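## Task

Move the selector from TEACH to JOB, then have the machine register exactly these keys in this order, each once and nothing else: 45, 34, 33, 54, 43, 53, 55, 35, 44. Again only the registered key counts, possibly different from the one pressed. TEACH presses count for nothing but light up the registered key (name printed under it). JOB cannot be undone and keys no longer light. Anything held in place only by the robot at the end does not count.

## Robot and tools

Robot: two 7-joint arms, left_arm and right_arm, each with a parallel gripper. All positions use one shared scene frame: origin on the table top midway between the arms, +x pointing out over the table, +z up, left_arm on the +y side. The names left and right do not refer to sides of a camera image.

Strategy hint: while still in TEACH, press keys to learn which key each press actually registers (the lit key, read from the label beneath it). Only then turn the selector to JOB, which is one-way, and enter the required sequence with the learned mapping. The selector must remain at JOB on its own after the robot lets go.

execute_actions takes "actions": a list holding zero or one item, plus optional "pictures" (true/false).
- Empty list: nothing new is commanded; returns current state with camera pictures.
- Action: {"rows": [...], "steps": N}. N is 4 to 15 control steps (1/30 s each), default 15. rows holds 1 to 15 rows; row k is applied on step k and the final row is reused for any leftover steps.
- Wait: {"steps": N} with no rows, N up to 300. It returns once N steps have elapsed since the previous result, and your reply time is part of that.
Pictures come only with an empty list or "pictures": true. A refused call commands nothing.

Row layout: a single list of 20 numbers covering both arms, always all 20 even if one arm is idle. Numbers 1-7: left_arm joint targets; 8-10: left gripper position, force_limit, speed; 11-17: right_arm joint targets; 18-20: right gripper position, force_limit, speed.
Joint targets are absolute angles in radians (same convention as the Joint positions line), not offsets. Column order and stated ranges: waist -2.744 to 2.744, shoulder -1.784 to 1.784, upper arm roll -2.901 to 2.901, elbow -3.042 to -0.152, forearm roll -2.807 to 2.807, wrist pitch 0.544 to 4.517, wrist roll -3.016 to 3.016. A target beyond a range end by more than 0.018 rad and farther out than the joint's last reported angle gets the call refused. True ends may sit up to 0.018 rad either side of these; targets past the true end are clipped there and the result may say "joint sent to its limit" (possibly about an earlier, still-running action). Absence of that line does not prove there is more room.
Motion is rate-limited: each step the sent target stays within a lead of the measured angle of 0.248 rad (waist, shoulder, upper arm roll, elbow), 0.677 (forearm roll), 0.715 (wrist pitch), 1.54 (wrist roll). If a step's targets would move the gripper over 70 mm from where it is measured, all that arm's targets are scaled back toward measured angles. Distant targets therefore take several calls.

Gripper numbers are absolute settings, each in [-1, 1]. position: +1 fully open (140 mm), about -0.8 pads touch, -1 closes until blocked. force_limit: about 14 N at -1, 60 N at 0, 107 N at +1 (parts up to 40 mm wide). speed: about 30 mm/s at -1, 140 at 0, 250 at +1. To leave a gripper unchanged, repeat its previous three numbers; a 0 is a real command. Fingers point along the gripper's +z and close along its y. end_effector_position is the point between the pads when closed; fingertips extend about 33 mm past it when closed, 9 mm when fully open, and move roughly 24 mm away from the arm as they close, so leave clearance above surfaces. A stopped gripper stays put until position changes by at least 0.01, or the object yields or is lost. To squeeze harder while status is 2, raise force_limit and switch position between -1 and -0.98.

Result lines:
- State line `left_arm: …` | `right_arm: …`: each gripper's end_effector_position (metres) and end_effector_quat_wxyz in the scene frame; the position can be off, more so at long reach.
- Joint positions / Joint velocities: one block per arm in column order (rad, rad/s).
- Joint torques: total drive output, nonzero even in free air, with per-arm offset, scale and noise. External joint torques: estimated outside load per joint, including friction, error and held weight; "no reading" means none available.
- object_status: 0 moving, 1 blocked while opening, 2 blocked while closing (a grip), 3 reached target or pads met. position_measured: counts, 3 fully open to 230 pads touching, not linear in mm.
- "joint command not followed": a clearance check altered or blocked joint targets on some steps; the rest of the row still ran. HELD marks steps where your row was partly or wholly not sent.
- Faults: TORQUE FAULT (a joint hits its load limit: waist 35, shoulder 35, upper arm roll 32, elbow 30, forearm roll 12, wrist pitch 12, wrist roll 12 N m) or FORCE FAULT (outside force on the arm, tool or held item reaches 40 N) halt that arm for 10 s and drop the rest of the call. MOTOR HOT warns of heating from sustained load; OVER-TEMPERATURE FAULT means brakes are set until it cools.

Timing: each result is produced 4 steps before its action finishes; those steps run while you compose the next call. Between calls the arms keep heading to the last row sent, until all are nearly still or a step is HELD; fingers already moving keep moving.

Avoid: arms colliding or pressing each other hard (may end the scene), jabbing keys or the selector hard, dropping or knocking things over, and long high loads that heat motors.

zoom_image: {"camera": name, "region": [x0, y0, x1, y1]} in pixels of that camera's latest image, origin top-left, region at most 504 by 504. Cameras and sizes: cam_high 672x504, cam_low 672x504, cam_left_wrist 616x616, cam_right_wrist 616x616 (pictures arrive in this order).

finished_scene: {"scene": number of the current scene}. The goal must already be met and stay met. Replying without any tool call ends every remaining scene.

Each tool is called after "Request:" by a JSON object that holds its "api" and its "payload", one argument or row to a line.

## Session

Request:
{"api": "execute_actions", "payload": {
  "actions": []
}}

Scene clock: 0.00 s of 4800.00 s.
left_arm: end_effector_position=(+0.6025, +0.2398, +0.4109) position_measured=3 object_status=3 end_effector_quat_wxyz=(-0.003, +0.896, -0.444, -0.009) | right_arm: end_effector_position=(+0.5141, -0.4850, +0.1003) position_measured=3 object_status=3 end_effector_quat_wxyz=(-0.015, +0.434, +0.901, +0.017)
Joint positions: left_arm=[-0.011  0.002 -0.    -1.57   0.011  1.556 -0.802] | right_arm=[-0.126  0.12  -0.001 -2.246  0.055  2.342  2.203]
Joint velocities: left_arm=[ 0.001  0.001  0.001  0.001  0.    -0.     0.001] | right_arm=[ 0.     0.     0.001 -0.001 -0.     0.     0.001]
Joint torques (N m, as the joint torque sensors report them, + toward a larger angle): no reading
External joint torques (N m, as the arm's controller estimates them; a push from outside toward a larger angle lowers the number): no reading

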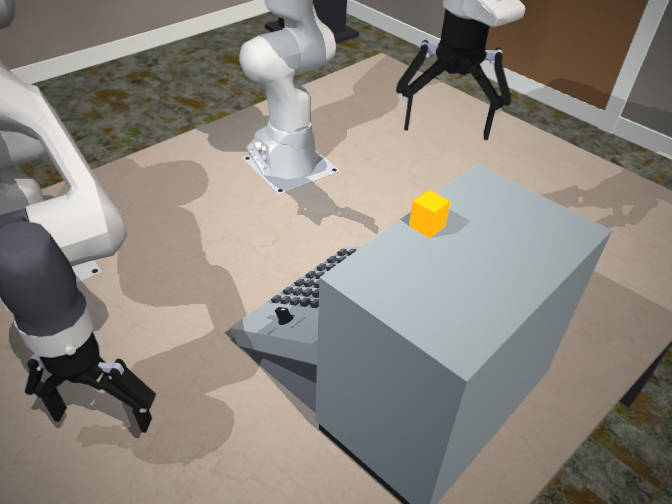

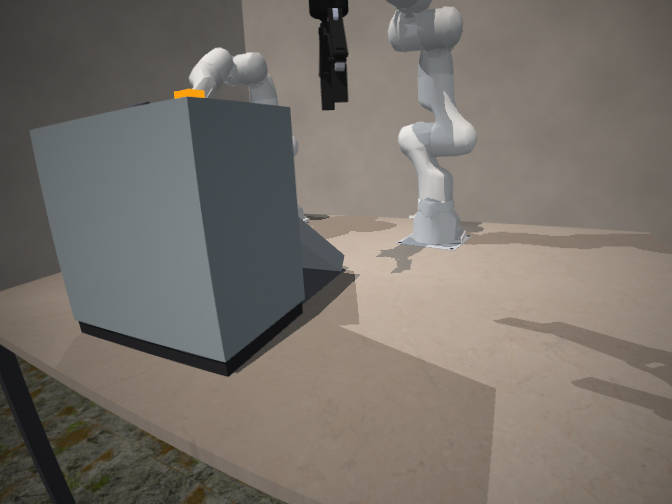

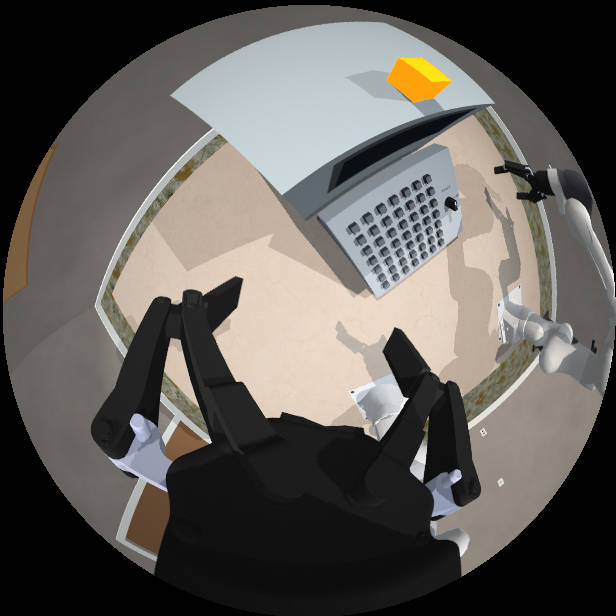

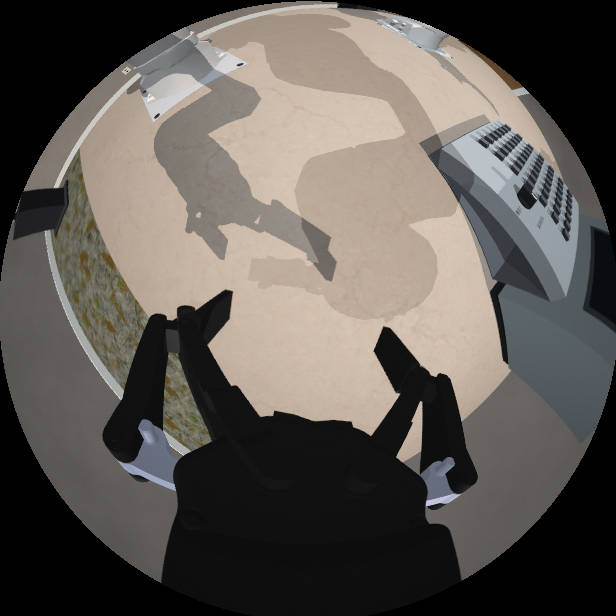

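Request:
{"api": "execute_actions", "payload": {
  "actions": [
    {"rows":[[1.549,-0.162,0.167,-2.636,-0.826,1.544,-1.079,1,0,0,-0.126,-0.15,0,-2.4,0,2.75,-0.92,-1,0,1]],"steps":15}
  ]
}}

Request:
{"api": "execute_actions", "payload": {
  "actions": [
    {"steps":45}
  ]
}}

Request:
{"api": "execute_actions", "payload": {
  "actions": [
    {"rows":[[1.549,-0.162,0.167,-2.636,-0.826,1.544,-1.079,1,0,0,0.752,-0.1,0,-2.4,0,2.8,-0.92,-1,0,1]],"steps":15}
  ]
}}

Request:
{"api": "execute_actions", "payload": {
  "actions": [
    {"steps":45}
  ],
  "pictures": true
}}

Scene clock: 0.57 s of 4800.00 s.
left_arm: end_effector_position=(+0.4599, +0.3882, +0.2806) position_measured=3 object_status=3 end_effector_quat_wxyz=(+0.456, +0.875, +0.165, +0.010) | right_arm: end_effector_position=(+0.5794, -0.5088, +0.2260) position_measured=135 object_status=0 end_effector_quat_wxyz=(+0.190, -0.174, +0.963, -0.079)
Joint positions: left_arm=[ 0.709 -0.152  0.173 -2.302 -0.754  1.558 -0.978] | right_arm=[-0.126 -0.142 -0.001 -2.387  0.01   2.658  0.979]
Joint velocities: left_arm=[ 1.743  0.009  0.097 -1.732 -0.378 -0.025 -0.238] | right_arm=[ 0.    -0.209 -0.001 -0.075 -0.061  0.569 -4.567]
Joint torques (N m, as the joint torque sensors report them, + toward a larger angle): left_arm=[ -7.48 -27.33  -8.88  27.51  -3.04  -0.64  -0.19] | right_arm=[ -0.25 -20.72   1.54  19.87  -0.17   2.94  -1.16]
External joint torques (N m, as the arm's controller estimates them; a push from outside toward a larger angle lowers the number): left_arm=[ 1.85  1.26 -0.3  -2.05 -1.03 -0.13 -0.3 ] | right_arm=[-0.26 -0.88  1.66 -0.3  -0.8   0.49 -1.2 ]
Steps of this call (steps 1 to 6: nothing new was sent; steps 7 to 17: the first 11 steps of this action). Readings (joint positions | what the end effector reports):
7: left_arm=[0.012 -0.033 0.011 -1.633 -0.109 1.569 -0.826] | right_arm=[-0.126 0.101 -0.001 -2.269 0.051 2.372 2.135] | left_arm position_measured=3 object_status=3 | right_arm position_measured=3 object_status=0
8: left_arm=[0.070 -0.077 0.041 -1.711 -0.272 1.563 -0.851] | right_arm=[-0.126 0.069 -0.001 -2.294 0.046 2.401 2.063] | left_arm position_measured=3 object_status=3 | right_arm position_measured=14 object_status=0
10: left_arm=[0.223 -0.134 0.108 -1.858 -0.508 1.559 -0.895] | right_arm=[-0.126 0.006 -0.001 -2.326 0.037 2.458 1.907] | left_arm position_measured=3 object_status=3 | right_arm position_measured=41 object_status=0
14: left_arm=[0.520 -0.151 0.169 -2.122 -0.697 1.559 -0.951] | right_arm=[-0.126 -0.100 -0.001 -2.372 0.020 2.582 1.451] | left_arm position_measured=3 object_status=3 | right_arm position_measured=95 object_status=0
17: the state above

Scene clock: 2.07 s of 4800.00 s.
left_arm: end_effector_position=(+0.2962, +0.5325, +0.2155) position_measured=3 object_status=3 end_effector_quat_wxyz=(+0.545, +0.615, +0.559, +0.110) | right_arm: end_effector_position=(+0.5969, -0.5135, +0.2442) position_measured=233 object_status=3 end_effector_quat_wxyz=(-0.055, +0.872, -0.422, +0.241)
Joint positions: left_arm=[ 1.547 -0.16   0.169 -2.634 -0.823  1.548 -1.073] | right_arm=[-0.126 -0.15  -0.001 -2.398  0.003  2.748 -0.9  ]
Joint velocities: left_arm=[ 0.    -0.     0.001  0.    -0.001 -0.    -0.003] | right_arm=[ 0.001  0.001  0.001 -0.001  0.001  0.001 -0.048]
Joint torques (N m, as the joint torque sensors report them, + toward a larger angle): left_arm=[  2.28 -19.53  -1.82  16.8   -1.71  -1.44  -0.28] | right_arm=[ -0.12 -26.77   1.76  23.5   -0.06   3.73  -0.38]
External joint torques (N m, as the arm's controller estimates them; a push from outside toward a larger angle lowers the number): left_arm=[ 2.24 -0.05 -1.43 -0.61 -0.91 -0.52 -0.31] | right_arm=[-0.21 -0.73  1.8  -0.01 -0.71  0.34 -0.37]
Kept back: nothing.
Steps of this call (steps 1 to 4: the last 4 steps of your previous action; steps 5 to 45: the robot went on to your last target). Readings (joint positions | what the end effector reports):
1: left_arm=[0.772 -0.152 0.173 -2.362 -0.766 1.558 -0.986] | right_arm=[-0.126 -0.147 -0.001 -2.389 0.009 2.675 0.821] | left_arm position_measured=3 object_status=3 | right_arm position_measured=149 object_status=0
2: left_arm=[0.835 -0.153 0.173 -2.423 -0.777 1.557 -0.993] | right_arm=[-0.126 -0.149 -0.001 -2.391 0.007 2.689 0.663] | left_arm position_measured=3 object_status=3 | right_arm position_measured=162 object_status=0
4: left_arm=[0.984 -0.152 0.168 -2.539 -0.795 1.554 -1.008] | right_arm=[-0.126 -0.150 -0.001 -2.394 0.006 2.709 0.359] | left_arm position_measured=3 object_status=3 | right_arm position_measured=189 object_status=0
8: left_arm=[1.298 -0.150 0.169 -2.621 -0.812 1.550 -1.032] | right_arm=[-0.126 -0.150 -0.001 -2.398 0.004 2.730 -0.093] | left_arm position_measured=3 object_status=3 | right_arm position_measured=233 object_status=0
45: the state above

Scene clock: 2.43 s of 4800.00 s.
left_arm: end_effector_position=(+0.2962, +0.5324, +0.2155) position_measured=3 object_status=3 end_effector_quat_wxyz=(+0.545, +0.615, +0.559, +0.110) | right_arm: end_effector_position=(+0.6118, -0.3054, +0.2262) position_measured=233 object_status=3 end_effector_quat_wxyz=(-0.093, +0.933, -0.267, +0.223)
Joint positions: left_arm=[ 1.547 -0.16   0.169 -2.634 -0.823  1.547 -1.073] | right_arm=[ 0.219 -0.11  -0.006 -2.397  0.004  2.776 -0.903]
Joint velocities: left_arm=[-0.    -0.001  0.001 -0.001 -0.001  0.001  0.   ] | right_arm=[ 0.965  0.047  0.067 -0.001  0.     0.046 -0.008]
Joint torques (N m, as the joint torque sensors report them, + toward a larger angle): left_arm=[  1.73 -19.36  -1.65  16.92  -1.67  -1.4   -0.32] | right_arm=[ -1.87 -28.15  -1.41  23.37   0.26   3.76  -0.26]
External joint torques (N m, as the arm's controller estimates them; a push from outside toward a larger angle lowers the number): left_arm=[ 1.73  0.06 -1.23 -0.41 -0.89 -0.47 -0.35] | right_arm=[ 1.9   0.13  1.18  0.43 -0.34  0.37 -0.26]
Steps of this call (steps 1 to 11: the first 11 steps of this action). Readings (joint positions | what the end effector reports):
1: left_arm=[1.547 -0.160 0.169 -2.634 -0.823 1.547 -1.073] | right_arm=[-0.106 -0.148 -0.011 -2.398 0.004 2.752 -0.901] | left_arm position_measured=3 object_status=3 | right_arm position_measured=233 object_status=3
2: left_arm=[1.547 -0.160 0.169 -2.634 -0.823 1.547 -1.073] | right_arm=[-0.078 -0.142 -0.014 -2.397 0.004 2.756 -0.901] | left_arm position_measured=3 object_status=3 | right_arm position_measured=233 object_status=3
4: left_arm=[1.547 -0.160 0.169 -2.634 -0.823 1.547 -1.073] | right_arm=[-0.015 -0.131 -0.013 -2.397 0.004 2.762 -0.901] | left_arm position_measured=3 object_status=3 | right_arm position_measured=233 object_status=3
8: left_arm=[1.547 -0.160 0.169 -2.634 -0.823 1.547 -1.073] | right_arm=[0.118 -0.116 -0.009 -2.397 0.004 2.771 -0.902] | left_arm position_measured=3 object_status=3 | right_arm position_measured=233 object_status=3
11: the state above

Scene clock: 3.93 s of 4800.00 s.
left_arm: end_effector_position=(+0.2962, +0.5324, +0.2155) position_measured=3 object_status=3 end_effector_quat_wxyz=(+0.545, +0.615, +0.559, +0.110) | right_arm: end_effector_position=(+0.4915, +0.0030, +0.2250) position_measured=233 object_status=3 end_effector_quat_wxyz=(-0.151, +0.969, -0.002, +0.196)
Joint positions: left_arm=[ 1.547 -0.16   0.169 -2.634 -0.823  1.547 -1.074] | right_arm=[ 0.751 -0.101  0.002 -2.398  0.002  2.798 -0.914]
Joint velocities: left_arm=[ 0.     0.    -0.001  0.     0.     0.001  0.002] | right_arm=[ 0.001  0.    -0.     0.001 -0.002  0.001  0.001]
Joint torques (N m, as the joint torque sensors report them, + toward a larger angle): left_arm=[  1.98 -19.56  -2.19  16.48  -1.64  -1.42  -0.31] | right_arm=[  0.6  -27.62  -0.45  22.68   0.31   3.71  -0.28]
External joint torques (N m, as the arm's controller estimates them; a push from outside toward a larger angle lowers the number): left_arm=[ 1.97 -0.05 -1.77 -0.96 -0.85 -0.5  -0.34] | right_arm=[ 0.61 -0.19 -0.34 -0.46 -0.32  0.32 -0.28]
Kept back: nothing.
Steps of this call (steps 1 to 4: the last 4 steps of your previous action; steps 5 to 45: the robot went on to your last target). Readings (joint positions | what the end effector reports):
1: left_arm=[1.547 -0.160 0.169 -2.634 -0.823 1.547 -1.073] | right_arm=[0.253 -0.108 -0.006 -2.397 0.004 2.778 -0.903] | left_arm position_measured=3 object_status=3 | right_arm position_measured=233 object_status=3
2: left_arm=[1.547 -0.160 0.169 -2.634 -0.823 1.547 -1.073] | right_arm=[0.287 -0.107 -0.005 -2.397 0.004 2.779 -0.903] | left_arm position_measured=3 object_status=3 | right_arm position_measured=233 object_status=3
4: left_arm=[1.547 -0.160 0.169 -2.634 -0.823 1.547 -1.073] | right_arm=[0.355 -0.105 -0.004 -2.397 0.004 2.782 -0.904] | left_arm position_measured=3 object_status=3 | right_arm position_measured=233 object_status=3
8: left_arm=[1.547 -0.160 0.169 -2.634 -0.823 1.547 -1.074] | right_arm=[0.493 -0.103 -0.003 -2.397 0.004 2.786 -0.905] | left_arm position_measured=3 object_status=3 | right_arm position_measured=233 object_status=3
45: the state above
All arms were judged still, so your last target was given up. Only a new action makes them travel on or press farther. Fingers that are still opening or closing keep moving.

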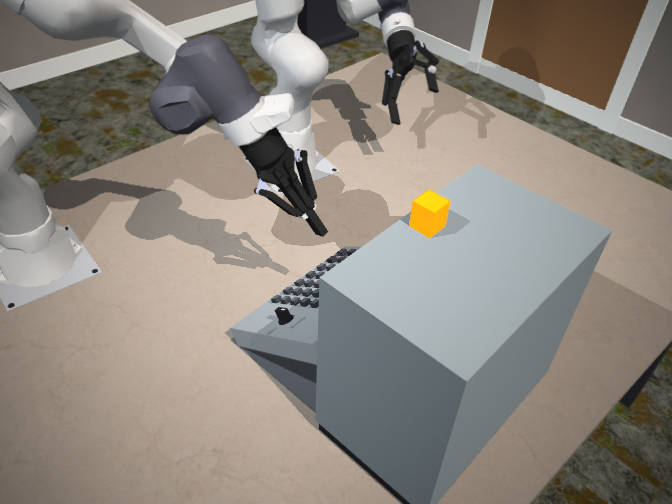

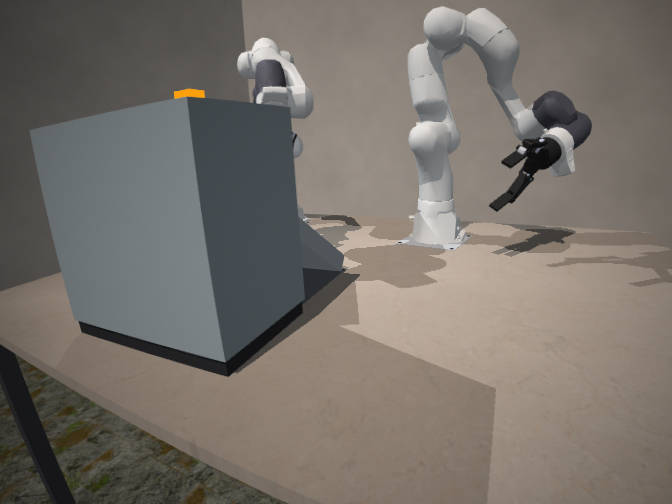

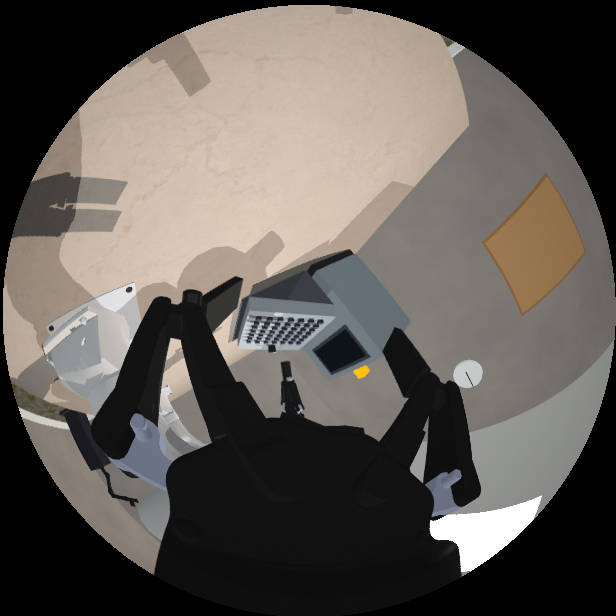

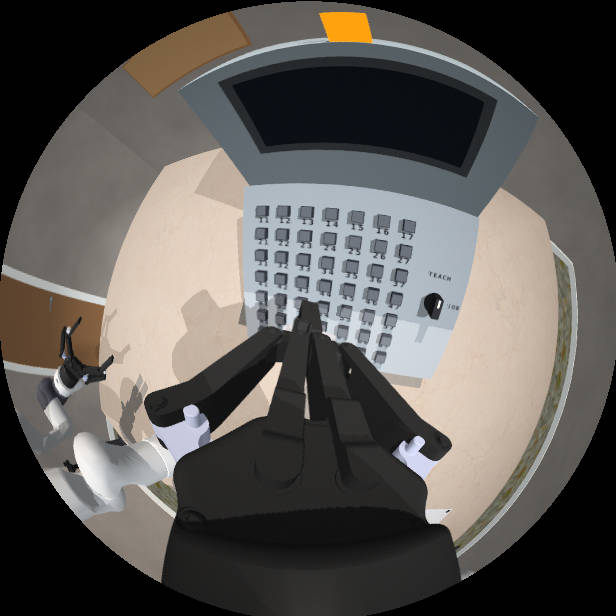

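Request:
{"api": "execute_actions", "payload": {
  "actions": [
    {"rows":[[1.549,-0.162,0.167,-2.636,-0.826,1.544,-1.079,1,0,0,0.715,0.12,0,-2.197,0,2.813,-0.95,-1,0,1]],"steps":15}
  ]
}}

Request:
{"api": "execute_actions", "payload": {
  "actions": [
    {"steps":20}
  ],
  "pictures": true
}}

Scene clock: 4.47 s of 4800.00 s.
left_arm: end_effector_position=(+0.2962, +0.5324, +0.2155) position_measured=3 object_status=3 end_effector_quat_wxyz=(+0.545, +0.615, +0.559, +0.110) | right_arm: end_effector_position=(+0.5553, +0.0194, +0.1942) position_measured=233 object_status=3 end_effector_quat_wxyz=(-0.141, +0.971, -0.010, +0.195)
Joint positions: left_arm=[ 1.547 -0.161  0.169 -2.634 -0.823  1.547 -1.074] | right_arm=[ 0.716  0.12  -0.    -2.202  0.001  2.809 -0.935]
Joint velocities: left_arm=[-0.001 -0.    -0.     0.     0.     0.001  0.   ] | right_arm=[-0.001 -0.001 -0.001  0.054 -0.001  0.017 -0.031]
Joint torques (N m, as the joint torque sensors report them, + toward a larger angle): left_arm=[  1.87 -19.25  -2.36  17.03  -1.69  -1.37  -0.34] | right_arm=[ -0.54 -36.06   1.3   24.26   0.52   3.67  -0.41]
External joint torques (N m, as the arm's controller estimates them; a push from outside toward a larger angle lowers the number): left_arm=[ 1.9   0.22 -1.9  -0.4  -0.9  -0.45 -0.37] | right_arm=[-0.5  -1.69  1.23  2.07 -0.09  0.41 -0.4 ]
Steps of this call (steps 1 to 5: nothing new was sent; steps 6 to 16: the first 11 steps of this action). Readings (joint positions | what the end effector reports):
6: left_arm=[1.547 -0.160 0.169 -2.634 -0.823 1.547 -1.074] | right_arm=[0.746 -0.062 0.005 -2.353 0.001 2.798 -0.917] | left_arm position_measured=3 object_status=3 | right_arm position_measured=233 object_status=3
7: left_arm=[1.547 -0.160 0.169 -2.634 -0.823 1.547 -1.074] | right_arm=[0.739 -0.005 0.005 -2.295 0.001 2.803 -0.920] | left_arm position_measured=3 object_status=3 | right_arm position_measured=233 object_status=3
9: left_arm=[1.547 -0.160 0.169 -2.634 -0.823 1.547 -1.074] | right_arm=[0.726 0.070 0.003 -2.237 0.001 2.807 -0.925] | left_arm position_measured=3 object_status=3 | right_arm position_measured=233 object_status=3
13: left_arm=[1.547 -0.161 0.169 -2.634 -0.823 1.547 -1.074] | right_arm=[0.716 0.118 -0.000 -2.210 0.001 2.808 -0.932] | left_arm position_measured=3 object_status=3 | right_arm position_measured=233 object_status=3
16: the state above

Scene clock: 5.13 s of 4800.00 s.
left_arm: end_effector_position=(+0.2962, +0.5324, +0.2155) position_measured=3 object_status=3 end_effector_quat_wxyz=(+0.545, +0.615, +0.559, +0.110) | right_arm: end_effector_position=(+0.5570, +0.0207, +0.1968) position_measured=233 object_status=3 end_effector_quat_wxyz=(-0.142, +0.970, -0.006, +0.198)
Joint positions: left_arm=[ 1.547 -0.161  0.169 -2.634 -0.823  1.547 -1.074] | right_arm=[ 0.716  0.12  -0.    -2.199  0.001  2.811 -0.944]
Joint velocities: left_arm=[ 0.    -0.001  0.002 -0.001 -0.001  0.     0.001] | right_arm=[-0.001  0.001 -0.001  0.     0.001  0.001 -0.003]
Joint torques (N m, as the joint torque sensors report them, + toward a larger angle): left_arm=[  1.86 -19.5   -1.14  16.68  -1.6   -1.37  -0.26] | right_arm=[ -0.67 -36.24   1.36  24.66   0.5    3.67  -0.3 ]
External joint torques (N m, as the arm's controller estimates them; a push from outside toward a larger angle lowers the number): left_arm=[ 1.78  0.01 -0.79 -0.73 -0.81 -0.45 -0.29] | right_arm=[-0.66 -1.68  1.26  1.89 -0.11  0.31 -0.29]
Kept back: nothing.
Steps of this call (steps 1 to 4: the last 4 steps of your previous action; steps 5 to 15: the robot went on to your last target; steps 16 to 20: nothing new was sent). Readings (joint positions | what the end effector reports):
1: left_arm=[1.547 -0.161 0.169 -2.634 -0.823 1.547 -1.074] | right_arm=[0.716 0.120 -0.000 -2.201 0.001 2.809 -0.936] | left_arm position_measured=3 object_status=3 | right_arm position_measured=233 object_status=3
2: left_arm=[1.547 -0.161 0.169 -2.634 -0.823 1.547 -1.074] | right_arm=[0.716 0.120 -0.000 -2.200 0.001 2.810 -0.937] | left_arm position_measured=3 object_status=3 | right_arm position_measured=233 object_status=3
4: left_arm=[1.547 -0.161 0.169 -2.634 -0.823 1.547 -1.074] | right_arm=[0.716 0.120 -0.000 -2.199 0.001 2.810 -0.939] | left_arm position_measured=3 object_status=3 | right_arm position_measured=233 object_status=3
8: left_arm=[1.547 -0.161 0.169 -2.634 -0.823 1.547 -1.074] | right_arm=[0.716 0.120 -0.000 -2.199 0.001 2.811 -0.941] | left_arm position_measured=3 object_status=3 | right_arm position_measured=233 object_status=3
20: the state above
All arms were judged still, so your last target was given up. Only a new action makes them travel on or press farther. Fingers that are still opening or closing keep moving.

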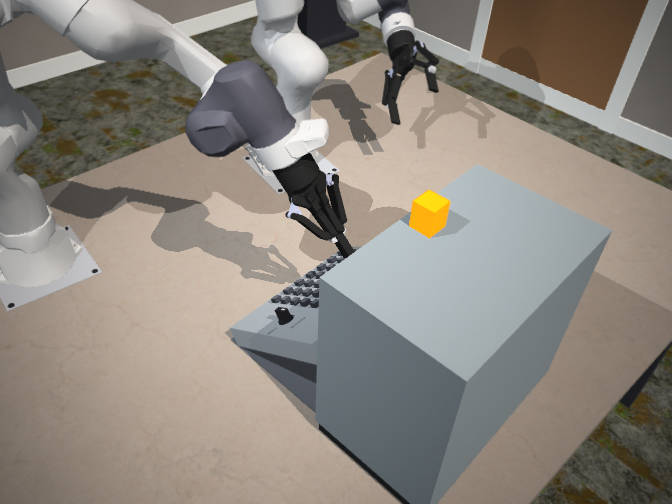

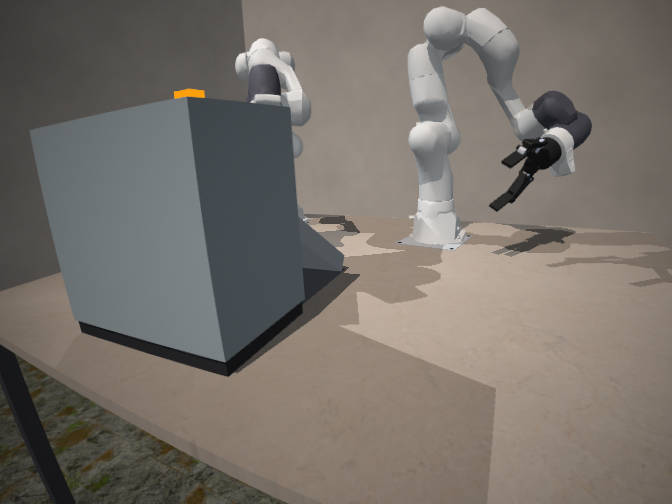

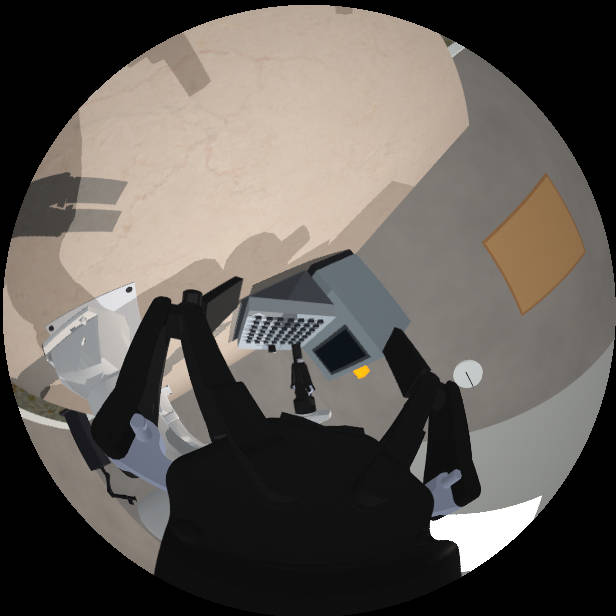

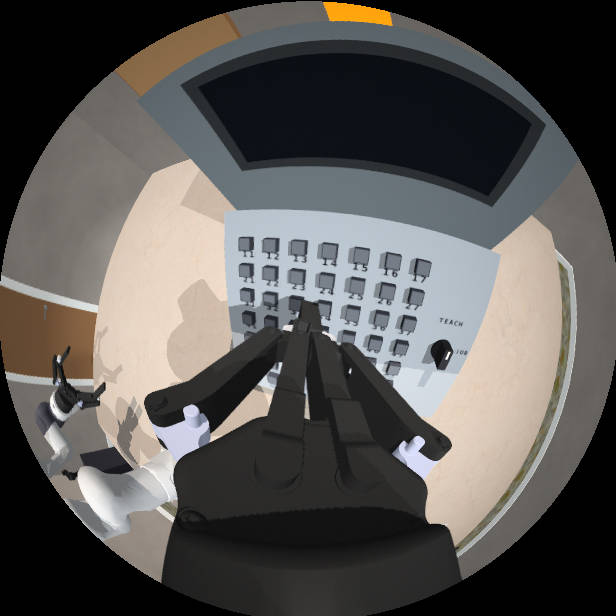

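Request:
{"api": "execute_actions", "payload": {
  "actions": [
    {"rows":[[1.549,-0.162,0.167,-2.636,-0.826,1.544,-1.079,1,0,0,0.735,0.13,0,-2.197,0,2.813,-0.93,-1,0,1],[1.549,-0.162,0.167,-2.636,-0.826,1.544,-1.079,1,0,0,0.735,0.14,0,-2.197,0,2.813,-0.93,-1,0,1],[1.549,-0.162,0.167,-2.636,-0.826,1.544,-1.079,1,0,0,0.735,0.15,0,-2.197,0,2.813,-0.93,-1,0,1],[1.549,-0.162,0.167,-2.636,-0.826,1.544,-1.079,1,0,0,0.735,0.155,0,-2.197,0,2.813,-0.93,-1,0,1],[1.549,-0.162,0.167,-2.636,-0.826,1.544,-1.079,1,0,0,0.735,0.16,0,-2.197,0,2.813,-0.93,-1,0,1],[1.549,-0.162,0.167,-2.636,-0.826,1.544,-1.079,1,0,0,0.735,0.165,0,-2.197,0,2.813,-0.93,-1,0,1],[1.549,-0.162,0.167,-2.636,-0.826,1.544,-1.079,1,0,0,0.735,0.17,0,-2.197,0,2.813,-0.93,-1,0,1],[1.549,-0.162,0.167,-2.636,-0.826,1.544,-1.079,1,0,0,0.735,0.174,0,-2.197,0,2.813,-0.93,-1,0,1],[1.549,-0.162,0.167,-2.636,-0.826,1.544,-1.079,1,0,0,0.735,0.178,0,-2.197,0,2.813,-0.93,-1,0,1]],"steps":15}
  ]
}}

Request:
{"api": "execute_actions", "payload": {
  "actions": [
    {"steps":6}
  ]
}}

Scene clock: 5.80 s of 4800.00 s.
left_arm: end_effector_position=(+0.2962, +0.5324, +0.2155) position_measured=3 object_status=3 end_effector_quat_wxyz=(+0.545, +0.615, +0.559, +0.110) | right_arm: end_effector_position=(+0.5444, +0.0258, +0.1609) position_measured=233 object_status=3 end_effector_quat_wxyz=(-0.129, +0.976, -0.000, +0.176)
Joint positions: left_arm=[ 1.547 -0.161  0.169 -2.634 -0.823  1.547 -1.074] | right_arm=[ 0.733  0.175 -0.001 -2.197  0.001  2.812 -0.938]
Joint velocities: left_arm=[ 0.001 -0.001  0.001 -0.001  0.001  0.001 -0.001] | right_arm=[-0.     0.07   0.001 -0.007  0.001  0.     0.008]
Joint torques (N m, as the joint torque sensors report them, + toward a larger angle): left_arm=[  2.17 -19.65  -1.2   16.77  -1.65  -1.32  -0.31] | right_arm=[  1.13 -39.12   1.77  22.83   0.48   3.46   0.16]
External joint torques (N m, as the arm's controller estimates them; a push from outside toward a larger angle lowers the number): left_arm=[ 2.13 -0.12 -0.81 -0.64 -0.86 -0.4  -0.34] | right_arm=[ 1.12 -0.69  1.59 -0.81 -0.12 -0.14  0.16]
Steps of this call (steps 1 to 9: nothing new was sent; steps 10 to 20: the first 11 steps of this action). Readings (joint positions | what the end effector reports):
10: left_arm=[1.547 -0.161 0.169 -2.634 -0.823 1.547 -1.074] | right_arm=[0.718 0.121 -0.002 -2.198 0.001 2.811 -0.943] | left_arm position_measured=3 object_status=3 | right_arm position_measured=233 object_status=3
11: left_arm=[1.547 -0.161 0.169 -2.634 -0.823 1.547 -1.074] | right_arm=[0.722 0.125 -0.002 -2.197 0.001 2.812 -0.943] | left_arm position_measured=3 object_status=3 | right_arm position_measured=233 object_status=3
13: left_arm=[1.547 -0.161 0.169 -2.634 -0.823 1.547 -1.074] | right_arm=[0.729 0.137 -0.001 -2.196 0.001 2.812 -0.941] | left_arm position_measured=3 object_status=3 | right_arm position_measured=233 object_status=3
17: left_arm=[1.547 -0.161 0.169 -2.634 -0.823 1.547 -1.074] | right_arm=[0.733 0.163 -0.001 -2.196 0.001 2.812 -0.939] | left_arm position_measured=3 object_status=3 | right_arm position_measured=233 object_status=3
20: the state above

Scene clock: 6.00 s of 4800.00 s.
left_arm: end_effector_position=(+0.2962, +0.5324, +0.2155) position_measured=3 object_status=3 end_effector_quat_wxyz=(+0.545, +0.615, +0.559, +0.110) | right_arm: end_effector_position=(+0.5439, +0.0255, +0.1589) position_measured=233 object_status=3 end_effector_quat_wxyz=(-0.129, +0.976, -0.001, +0.175)
Joint positions: left_arm=[ 1.547 -0.161  0.169 -2.634 -0.823  1.547 -1.074] | right_arm=[ 0.733  0.178 -0.001 -2.197  0.001  2.812 -0.937]
Joint velocities: left_arm=[-0.001 -0.    -0.    -0.001 -0.001  0.     0.001] | right_arm=[ 0.     0.    -0.001 -0.     0.     0.     0.005]
Joint torques (N m, as the joint torque sensors report them, + toward a larger angle): left_arm=[  2.22 -19.29  -1.18  17.04  -1.63  -1.39  -0.31] | right_arm=[  1.06 -37.09   1.31  22.97   0.48   3.45   0.24]
External joint torques (N m, as the arm's controller estimates them; a push from outside toward a larger angle lowers the number): left_arm=[ 2.25  0.18 -0.73 -0.39 -0.83 -0.46 -0.34] | right_arm=[ 1.13 -1.2   1.22  0.81 -0.1   0.13  0.24]
Kept back: nothing.
Steps of this call (steps 1 to 4: the last 4 steps of your previous action; steps 5 to 6: the robot went on to your last target). Readings (joint positions | what the end effector reports):
1: left_arm=[1.547 -0.161 0.169 -2.634 -0.823 1.547 -1.074] | right_arm=[0.733 0.177 -0.001 -2.197 0.001 2.812 -0.938] | left_arm position_measured=3 object_status=3 | right_arm position_measured=233 object_status=3
2: left_arm=[1.547 -0.161 0.169 -2.634 -0.823 1.547 -1.074] | right_arm=[0.733 0.178 -0.001 -2.197 0.001 2.812 -0.938] | left_arm position_measured=3 object_status=3 | right_arm position_measured=233 object_status=3
4: left_arm=[1.547 -0.161 0.169 -2.634 -0.823 1.547 -1.074] | right_arm=[0.733 0.178 -0.001 -2.197 0.001 2.812 -0.937] | left_arm position_measured=3 object_status=3 | right_arm position_measured=233 object_status=3
6: the state above

No contact yet; continue.

Request:
{"api": "execute_actions", "payload": {
  "actions": [
    {"rows":[[1.549,-0.162,0.167,-2.636,-0.826,1.544,-1.079,1,0,0,0.735,0.182,0,-2.197,0,2.813,-0.93,-1,0,1],[1.549,-0.162,0.167,-2.636,-0.826,1.544,-1.079,1,0,0,0.735,0.186,0,-2.197,0,2.813,-0.93,-1,0,1],[1.549,-0.162,0.167,-2.636,-0.826,1.544,-1.079,1,0,0,0.735,0.19,0,-2.197,0,2.813,-0.93,-1,0,1],[1.549,-0.162,0.167,-2.636,-0.826,1.544,-1.079,1,0,0,0.735,0.194,0,-2.197,0,2.813,-0.93,-1,0,1],[1.549,-0.162,0.167,-2.636,-0.826,1.544,-1.079,1,0,0,0.735,0.198,0,-2.197,0,2.813,-0.93,-1,0,1],[1.549,-0.162,0.167,-2.636,-0.826,1.544,-1.079,1,0,0,0.735,0.202,0,-2.197,0,2.813,-0.93,-1,0,1]],"steps":14}
  ],
  "pictures": true
}}

Scene clock: 6.53 s of 4800.00 s.
left_arm: end_effector_position=(+0.2962, +0.5324, +0.2155) position_measured=3 object_status=3 end_effector_quat_wxyz=(+0.545, +0.615, +0.559, +0.110) | right_arm: end_effector_position=(+0.5409, +0.0233, +0.1445) position_measured=233 object_status=3 end_effector_quat_wxyz=(-0.123, +0.978, -0.001, +0.167)
Joint positions: left_arm=[ 1.547 -0.161  0.169 -2.634 -0.823  1.547 -1.074] | right_arm=[ 0.733  0.199 -0.001 -2.197  0.001  2.813 -0.936]
Joint velocities: left_arm=[ 0.001 -0.     0.001 -0.     0.    -0.001 -0.   ] | right_arm=[-0.    -0.001  0.     0.001 -0.001  0.008 -0.   ]
Joint torques (N m, as the joint torque sensors report them, + toward a larger angle): left_arm=[  1.78 -18.89  -1.42  16.4   -1.7   -1.35  -0.26] | right_arm=[  1.02 -36.03   1.58  22.72   0.49   3.01   0.23]
External joint torques (N m, as the arm's controller estimates them; a push from outside toward a larger angle lowers the number): left_arm=[ 1.73  0.58 -1.04 -0.98 -0.91 -0.42 -0.29] | right_arm=[ 0.93  1.32  1.31  0.09 -0.07 -0.43  0.23]
Steps of this call (steps 1 to 6: the robot went on to your last target; steps 7 to 16: the first 10 steps of this action). Readings (joint positions | what the end effector reports):
7: left_arm=[1.547 -0.161 0.169 -2.634 -0.823 1.547 -1.074] | right_arm=[0.733 0.178 -0.001 -2.197 0.001 2.812 -0.936] | left_arm position_measured=3 object_status=3 | right_arm position_measured=233 object_status=3
8: left_arm=[1.547 -0.161 0.169 -2.634 -0.823 1.547 -1.074] | right_arm=[0.733 0.179 -0.001 -2.197 0.001 2.812 -0.936] | left_arm position_measured=3 object_status=3 | right_arm position_measured=233 object_status=3
10: left_arm=[1.547 -0.161 0.169 -2.634 -0.823 1.547 -1.074] | right_arm=[0.733 0.184 -0.001 -2.197 0.001 2.812 -0.936] | left_arm position_measured=3 object_status=3 | right_arm position_measured=233 object_status=3
14: left_arm=[1.547 -0.161 0.169 -2.634 -0.823 1.547 -1.074] | right_arm=[0.733 0.198 -0.001 -2.197 0.001 2.812 -0.936] | left_arm position_measured=3 object_status=3 | right_arm position_measured=233 object_status=3
16: the state above

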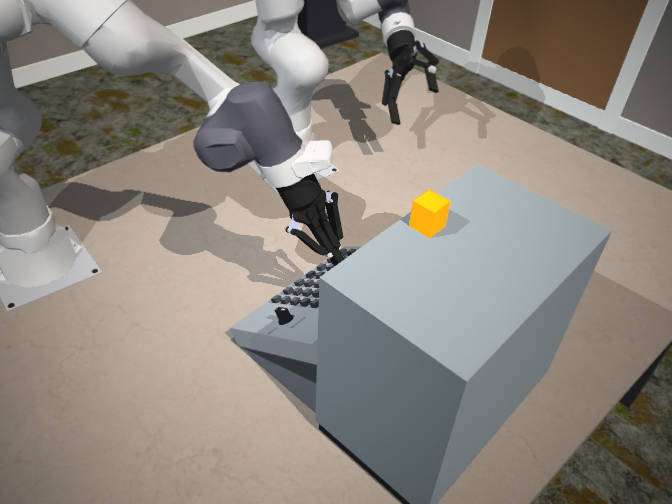

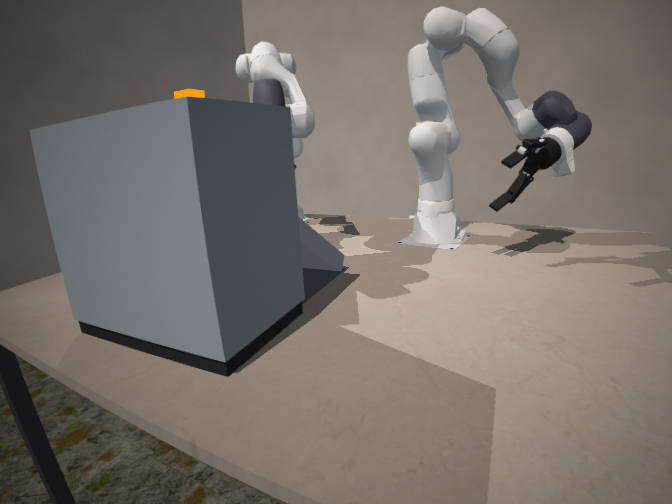

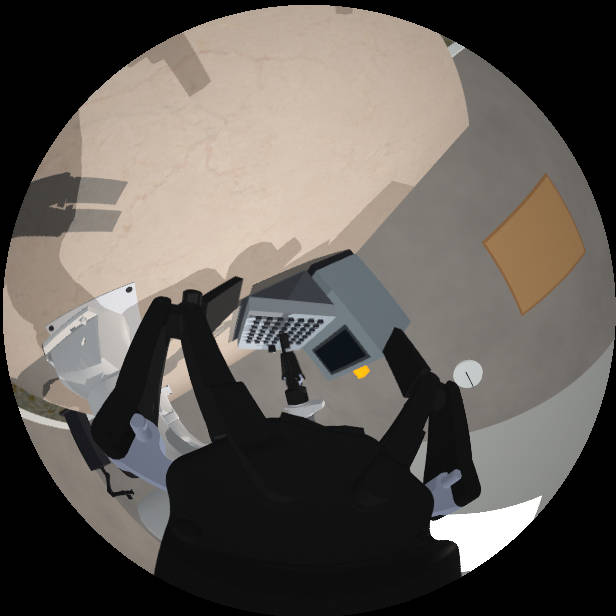

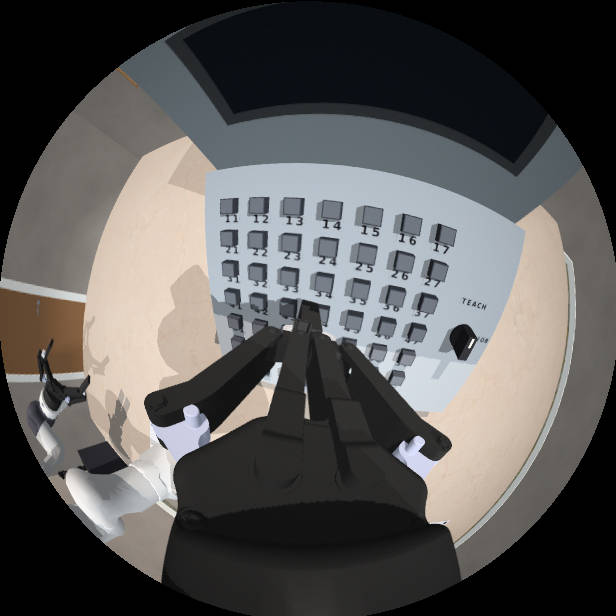

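Request:
{"api": "execute_actions", "payload": {
  "actions": [
    {"rows":[[1.549,-0.162,0.167,-2.636,-0.826,1.544,-1.079,1,0,0,0.735,0.16,0,-2.197,0,2.813,-0.93,-1,0,1],[1.549,-0.162,0.167,-2.636,-0.826,1.544,-1.079,1,0,0,0.735,0.16,0,-2.197,0,2.813,-0.93,-1,0,1],[1.549,-0.162,0.167,-2.636,-0.826,1.544,-1.079,1,0,0,0.735,0.16,0,-2.197,0,2.813,-0.93,-1,0,1],[1.549,-0.162,0.167,-2.636,-0.826,1.544,-1.079,1,0,0,0.717,0.16,0,-2.197,0,2.813,-0.95,-1,0,1],[1.549,-0.162,0.167,-2.636,-0.826,1.544,-1.079,1,0,0,0.717,0.16,0,-2.197,0,2.813,-0.95,-1,0,1],[1.549,-0.162,0.167,-2.636,-0.826,1.544,-1.079,1,0,0,0.717,0.16,0,-2.197,0,2.813,-0.95,-1,0,1],[1.549,-0.162,0.167,-2.636,-0.826,1.544,-1.079,1,0,0,0.717,0.16,0,-2.197,0,2.813,-0.95,-1,0,1],[1.549,-0.162,0.167,-2.636,-0.826,1.544,-1.079,1,0,0,0.717,0.16,0,-2.197,0,2.813,-0.95,-1,0,1],[1.549,-0.162,0.167,-2.636,-0.826,1.544,-1.079,1,0,0,0.717,0.175,0,-2.197,0,2.813,-0.95,-1,0,1],[1.549,-0.162,0.167,-2.636,-0.826,1.544,-1.079,1,0,0,0.717,0.185,0,-2.197,0,2.813,-0.95,-1,0,1],[1.549,-0.162,0.167,-2.636,-0.826,1.544,-1.079,1,0,0,0.717,0.193,0,-2.197,0,2.813,-0.95,-1,0,1],[1.549,-0.162,0.167,-2.636,-0.826,1.544,-1.079,1,0,0,0.717,0.2,0,-2.197,0,2.813,-0.95,-1,0,1],[1.549,-0.162,0.167,-2.636,-0.826,1.544,-1.079,1,0,0,0.717,0.206,0,-2.197,0,2.813,-0.95,-1,0,1],[1.549,-0.162,0.167,-2.636,-0.826,1.544,-1.079,1,0,0,0.717,0.211,0,-2.197,0,2.813,-0.95,-1,0,1],[1.549,-0.162,0.167,-2.636,-0.826,1.544,-1.079,1,0,0,0.717,0.215,0,-2.197,0,2.813,-0.95,-1,0,1]],"steps":15}
  ]
}}

Request:
{"api": "execute_actions", "payload": {
  "actions": [
    {"steps":10}
  ]
}}

Request:
{"api": "execute_actions", "payload": {
  "actions": [
    {"rows":[[1.549,-0.162,0.167,-2.636,-0.826,1.544,-1.079,1,0,0,0.717,0.1,0,-2.197,0,2.813,-0.95,-1,0,1],[1.549,-0.162,0.167,-2.636,-0.826,1.544,-1.079,1,0,0,0.717,0.1,0,-2.197,0,2.813,-0.95,-1,0,1],[1.549,-0.162,0.167,-2.636,-0.826,1.544,-1.079,1,0,0,0.717,0.1,0,-2.197,0,2.813,-0.95,-1,0,1],[1.549,-0.162,0.167,-2.636,-0.826,1.544,-1.079,1,0,0,0.717,0.1,0,-2.197,0,2.813,-0.95,-1,0,1],[1.549,-0.162,0.167,-2.636,-0.826,1.544,-1.079,1,0,0,0.717,-0.1,0,-2.45,0,2.85,-0.95,-1,0,1]],"steps":15}
  ]
}}

Request:
{"api": "execute_actions", "payload": {
  "actions": [
    {"steps":10}
  ],
  "pictures": true
}}

Scene clock: 7.43 s of 4800.00 s.
left_arm: end_effector_position=(+0.2962, +0.5324, +0.2155) position_measured=3 object_status=3 end_effector_quat_wxyz=(+0.545, +0.615, +0.559, +0.110) | right_arm: end_effector_position=(+0.5509, +0.0196, +0.1642) position_measured=233 object_status=3 end_effector_quat_wxyz=(-0.130, +0.975, -0.005, +0.179)
Joint positions: left_arm=[ 1.547 -0.161  0.169 -2.634 -0.823  1.547 -1.074] | right_arm=[ 0.719  0.172  0.001 -2.195  0.001  2.813 -0.941]
Joint velocities: left_arm=[ 0.001 -0.     0.     0.     0.     0.    -0.   ] | right_arm=[-0.002  0.216 -0.     0.001  0.001  0.001 -0.013]
Joint torques (N m, as the joint torque sensors report them, + toward a larger angle): left_arm=[  1.92 -19.99  -1.24  16.75  -1.67  -1.35  -0.26] | right_arm=[ -1.46 -34.93   0.88  21.93   0.52   3.24  -0.37]
External joint torques (N m, as the arm's controller estimates them; a push from outside toward a larger angle lowers the number): left_arm=[ 1.88 -0.56 -0.85 -0.62 -0.88 -0.43 -0.29] | right_arm=[-1.81 -0.46  0.3   1.57 -0.02  0.25 -0.36]
Steps of this call (steps 1 to 4: the last 4 steps of your previous action; steps 5 to 15: the robot went on to your last target; step 16: nothing new was sent; steps 17 to 27: the first 11 steps of this action). Readings (joint positions | what the end effector reports):
17: left_arm=[1.547 -0.161 0.169 -2.634 -0.823 1.547 -1.074] | right_arm=[0.733 0.195 -0.001 -2.199 0.001 2.812 -0.936] | left_arm position_measured=3 object_status=3 | right_arm position_measured=233 object_status=3
18: left_arm=[1.547 -0.161 0.169 -2.634 -0.823 1.547 -1.074] | right_arm=[0.733 0.186 -0.001 -2.200 0.001 2.812 -0.936] | left_arm position_measured=3 object_status=3 | right_arm position_measured=233 object_status=3
20: left_arm=[1.547 -0.161 0.169 -2.634 -0.823 1.547 -1.074] | right_arm=[0.731 0.170 0.001 -2.198 0.001 2.812 -0.936] | left_arm position_measured=3 object_status=3 | right_arm position_measured=233 object_status=3
24: left_arm=[1.547 -0.161 0.169 -2.634 -0.823 1.547 -1.074] | right_arm=[0.721 0.159 0.001 -2.196 0.001 2.813 -0.939] | left_arm position_measured=3 object_status=3 | right_arm position_measured=233 object_status=3
27: the state above

Scene clock: 7.77 s of 4800.00 s.
left_arm: end_effector_position=(+0.2962, +0.5324, +0.2155) position_measured=3 object_status=3 end_effector_quat_wxyz=(+0.545, +0.615, +0.559, +0.110) | right_arm: end_effector_position=(+0.5478, +0.0175, +0.1452) position_measured=233 object_status=3 end_effector_quat_wxyz=(-0.122, +0.978, -0.004, +0.170)
Joint positions: left_arm=[ 1.547 -0.161  0.169 -2.634 -0.823  1.547 -1.074] | right_arm=[ 0.719  0.203  0.001 -2.193  0.001  2.817 -0.943]
Joint velocities: left_arm=[-0.     0.    -0.001 -0.001  0.001 -0.    -0.   ] | right_arm=[-0.     0.001 -0.     0.001  0.001  0.    -0.002]
Joint torques (N m, as the joint torque sensors report them, + toward a larger angle): left_arm=[  1.81 -19.17  -1.05  16.64  -1.62  -1.42  -0.27] | right_arm=[ -1.33 -29.54   0.99  20.32   0.44   2.75  -0.48]
External joint torques (N m, as the arm's controller estimates them; a push from outside toward a larger angle lowers the number): left_arm=[ 1.86  0.31 -0.57 -0.72 -0.83 -0.48 -0.3 ] | right_arm=[-1.21  6.9   0.91 -1.65 -0.13 -0.55 -0.47]
Kept back: nothing.
Steps of this call (steps 1 to 4: the last 4 steps of your previous action; steps 5 to 10: the robot went on to your last target). Readings (joint positions | what the end effector reports):
1: left_arm=[1.547 -0.161 0.169 -2.634 -0.823 1.547 -1.074] | right_arm=[0.719 0.180 0.001 -2.195 0.001 2.813 -0.941] | left_arm position_measured=3 object_status=3 | right_arm position_measured=233 object_status=3
2: left_arm=[1.547 -0.161 0.169 -2.634 -0.823 1.547 -1.074] | right_arm=[0.719 0.188 0.001 -2.195 0.001 2.813 -0.941] | left_arm position_measured=3 object_status=3 | right_arm position_measured=233 object_status=3
4: left_arm=[1.547 -0.161 0.169 -2.634 -0.823 1.547 -1.074] | right_arm=[0.719 0.202 0.001 -2.195 0.001 2.815 -0.942] | left_arm position_measured=3 object_status=3 | right_arm position_measured=233 object_status=3
8: left_arm=[1.547 -0.161 0.169 -2.634 -0.823 1.547 -1.074] | right_arm=[0.719 0.203 0.001 -2.193 0.001 2.817 -0.943] | left_arm position_measured=3 object_status=3 | right_arm position_measured=233 object_status=3
10: the state above

Scene clock: 8.13 s of 4800.00 s.
left_arm: end_effector_position=(+0.2962, +0.5324, +0.2155) position_measured=3 object_status=3 end_effector_quat_wxyz=(+0.545, +0.615, +0.559, +0.110) | right_arm: end_effector_position=(+0.5001, -0.0171, +0.2117) position_measured=233 object_status=3 end_effector_quat_wxyz=(-0.145, +0.969, -0.004, +0.202)
Joint positions: left_arm=[ 1.547 -0.161  0.169 -2.634 -0.823  1.547 -1.074] | right_arm=[ 0.718 -0.093  0.001 -2.431  0.001  2.841 -0.944]
Joint velocities: left_arm=[0.    0.001 0.001 0.001 0.    0.001 0.   ] | right_arm=[ 0.001 -0.112  0.002 -0.22  -0.001  0.044 -0.002]
Joint torques (N m, as the joint torque sensors report them, + toward a larger angle): left_arm=[  2.43 -19.21  -1.29  16.58  -1.63  -1.45  -0.27] | right_arm=[ -0.89 -26.5    0.68  23.06   0.36   3.69  -0.31]
External joint torques (N m, as the arm's controller estimates them; a push from outside toward a larger angle lowers the number): left_arm=[ 2.43  0.28 -0.86 -0.86 -0.84 -0.53 -0.3 ] | right_arm=[-0.9  -1.63  0.76 -0.08 -0.28  0.32 -0.3 ]
Steps of this call (steps 1 to 11: the first 11 steps of this action). Readings (joint positions | what the end effector reports):
1: left_arm=[1.547 -0.161 0.169 -2.634 -0.823 1.547 -1.074] | right_arm=[0.719 0.189 0.001 -2.200 0.001 2.814 -0.943] | left_arm position_measured=3 object_status=3 | right_arm position_measured=233 object_status=3
2: left_arm=[1.547 -0.161 0.169 -2.634 -0.823 1.547 -1.074] | right_arm=[0.719 0.166 0.001 -2.204 0.001 2.812 -0.943] | left_arm position_measured=3 object_status=3 | right_arm position_measured=233 object_status=3
4: left_arm=[1.547 -0.161 0.169 -2.634 -0.823 1.547 -1.074] | right_arm=[0.719 0.125 0.001 -2.199 0.001 2.813 -0.944] | left_arm position_measured=3 object_status=3 | right_arm position_measured=233 object_status=3
8: left_arm=[1.547 -0.161 0.169 -2.634 -0.823 1.547 -1.074] | right_arm=[0.718 -0.061 0.001 -2.391 0.001 2.834 -0.944] | left_arm position_measured=3 object_status=3 | right_arm position_measured=233 object_status=3
11: the state above

Scene clock: 8.47 s of 4800.00 s.
left_arm: end_effector_position=(+0.2962, +0.5324, +0.2155) position_measured=3 object_status=3 end_effector_quat_wxyz=(+0.545, +0.615, +0.559, +0.110) | right_arm: end_effector_position=(+0.4955, -0.0203, +0.2066) position_measured=233 object_status=3 end_effector_quat_wxyz=(-0.144, +0.969, -0.004, +0.200)
Joint positions: left_arm=[ 1.547 -0.161  0.169 -2.634 -0.823  1.547 -1.074] | right_arm=[ 0.718 -0.099  0.001 -2.448  0.001  2.847 -0.944]
Joint velocities: left_arm=[ 0.     0.     0.001  0.     0.     0.001 -0.   ] | right_arm=[-0.001 -0.002  0.001 -0.001 -0.     0.009 -0.   ]
Joint torques (N m, as the joint torque sensors report them, + toward a larger angle): left_arm=[  2.11 -19.33  -1.11  16.93  -1.68  -1.44  -0.28] | right_arm=[ -0.83 -28.34   0.69  22.07   0.41   3.69  -0.36]
External joint torques (N m, as the arm's controller estimates them; a push from outside toward a larger angle lowers the number): left_arm=[ 2.06  0.1  -0.73 -0.44 -0.9  -0.52 -0.31] | right_arm=[-0.85 -1.55  0.76 -0.43 -0.19  0.31 -0.35]
Kept back: nothing.
Steps of this call (steps 1 to 4: the last 4 steps of your previous action; steps 5 to 10: the robot went on to your last target). Readings (joint positions | what the end effector reports):
1: left_arm=[1.547 -0.161 0.169 -2.634 -0.823 1.547 -1.074] | right_arm=[0.718 -0.096 0.001 -2.437 0.001 2.842 -0.944] | left_arm position_measured=3 object_status=3 | right_arm position_measured=233 object_status=3
2: left_arm=[1.547 -0.161 0.169 -2.634 -0.823 1.547 -1.074] | right_arm=[0.718 -0.097 0.001 -2.441 0.001 2.843 -0.944] | left_arm position_measured=3 object_status=3 | right_arm position_measured=233 object_status=3
4: left_arm=[1.547 -0.161 0.169 -2.634 -0.823 1.547 -1.074] | right_arm=[0.718 -0.098 0.001 -2.446 0.001 2.844 -0.944] | left_arm position_measured=3 object_status=3 | right_arm position_measured=233 object_status=3
8: left_arm=[1.547 -0.161 0.169 -2.634 -0.823 1.547 -1.074] | right_arm=[0.718 -0.098 0.001 -2.448 0.001 2.846 -0.944] | left_arm position_measured=3 object_status=3 | right_arm position_measured=233 object_status=3
10: the state above

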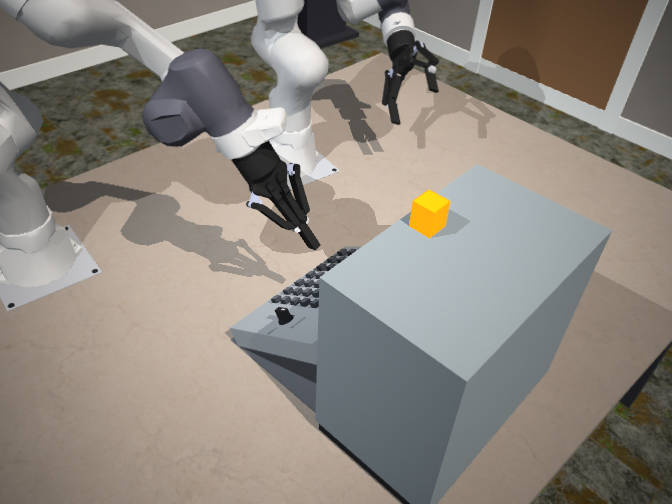

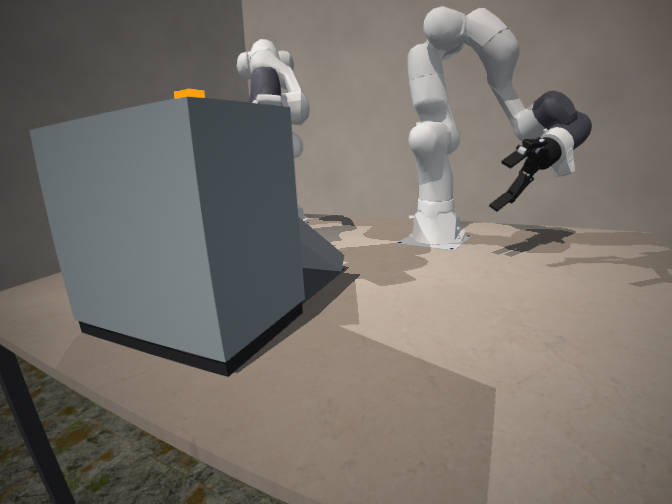

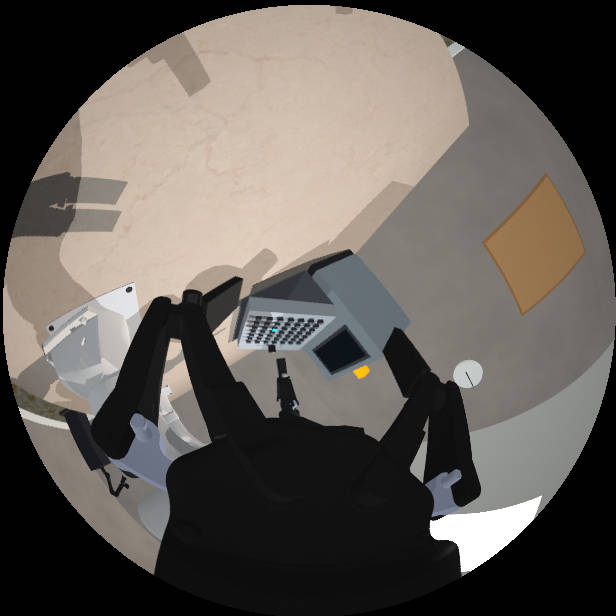

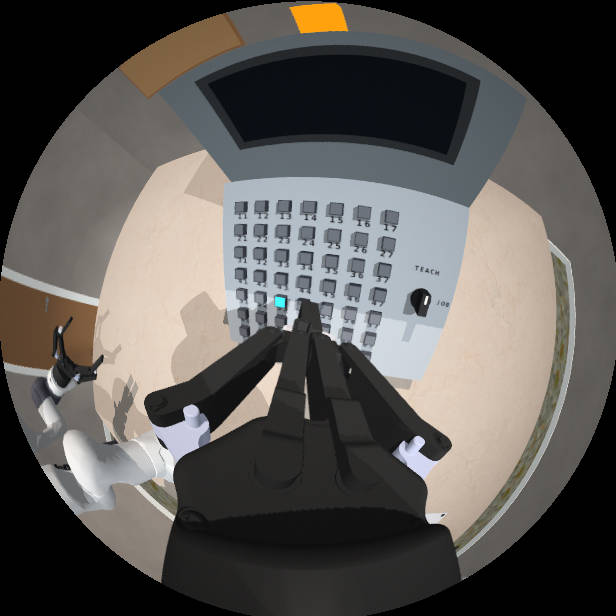

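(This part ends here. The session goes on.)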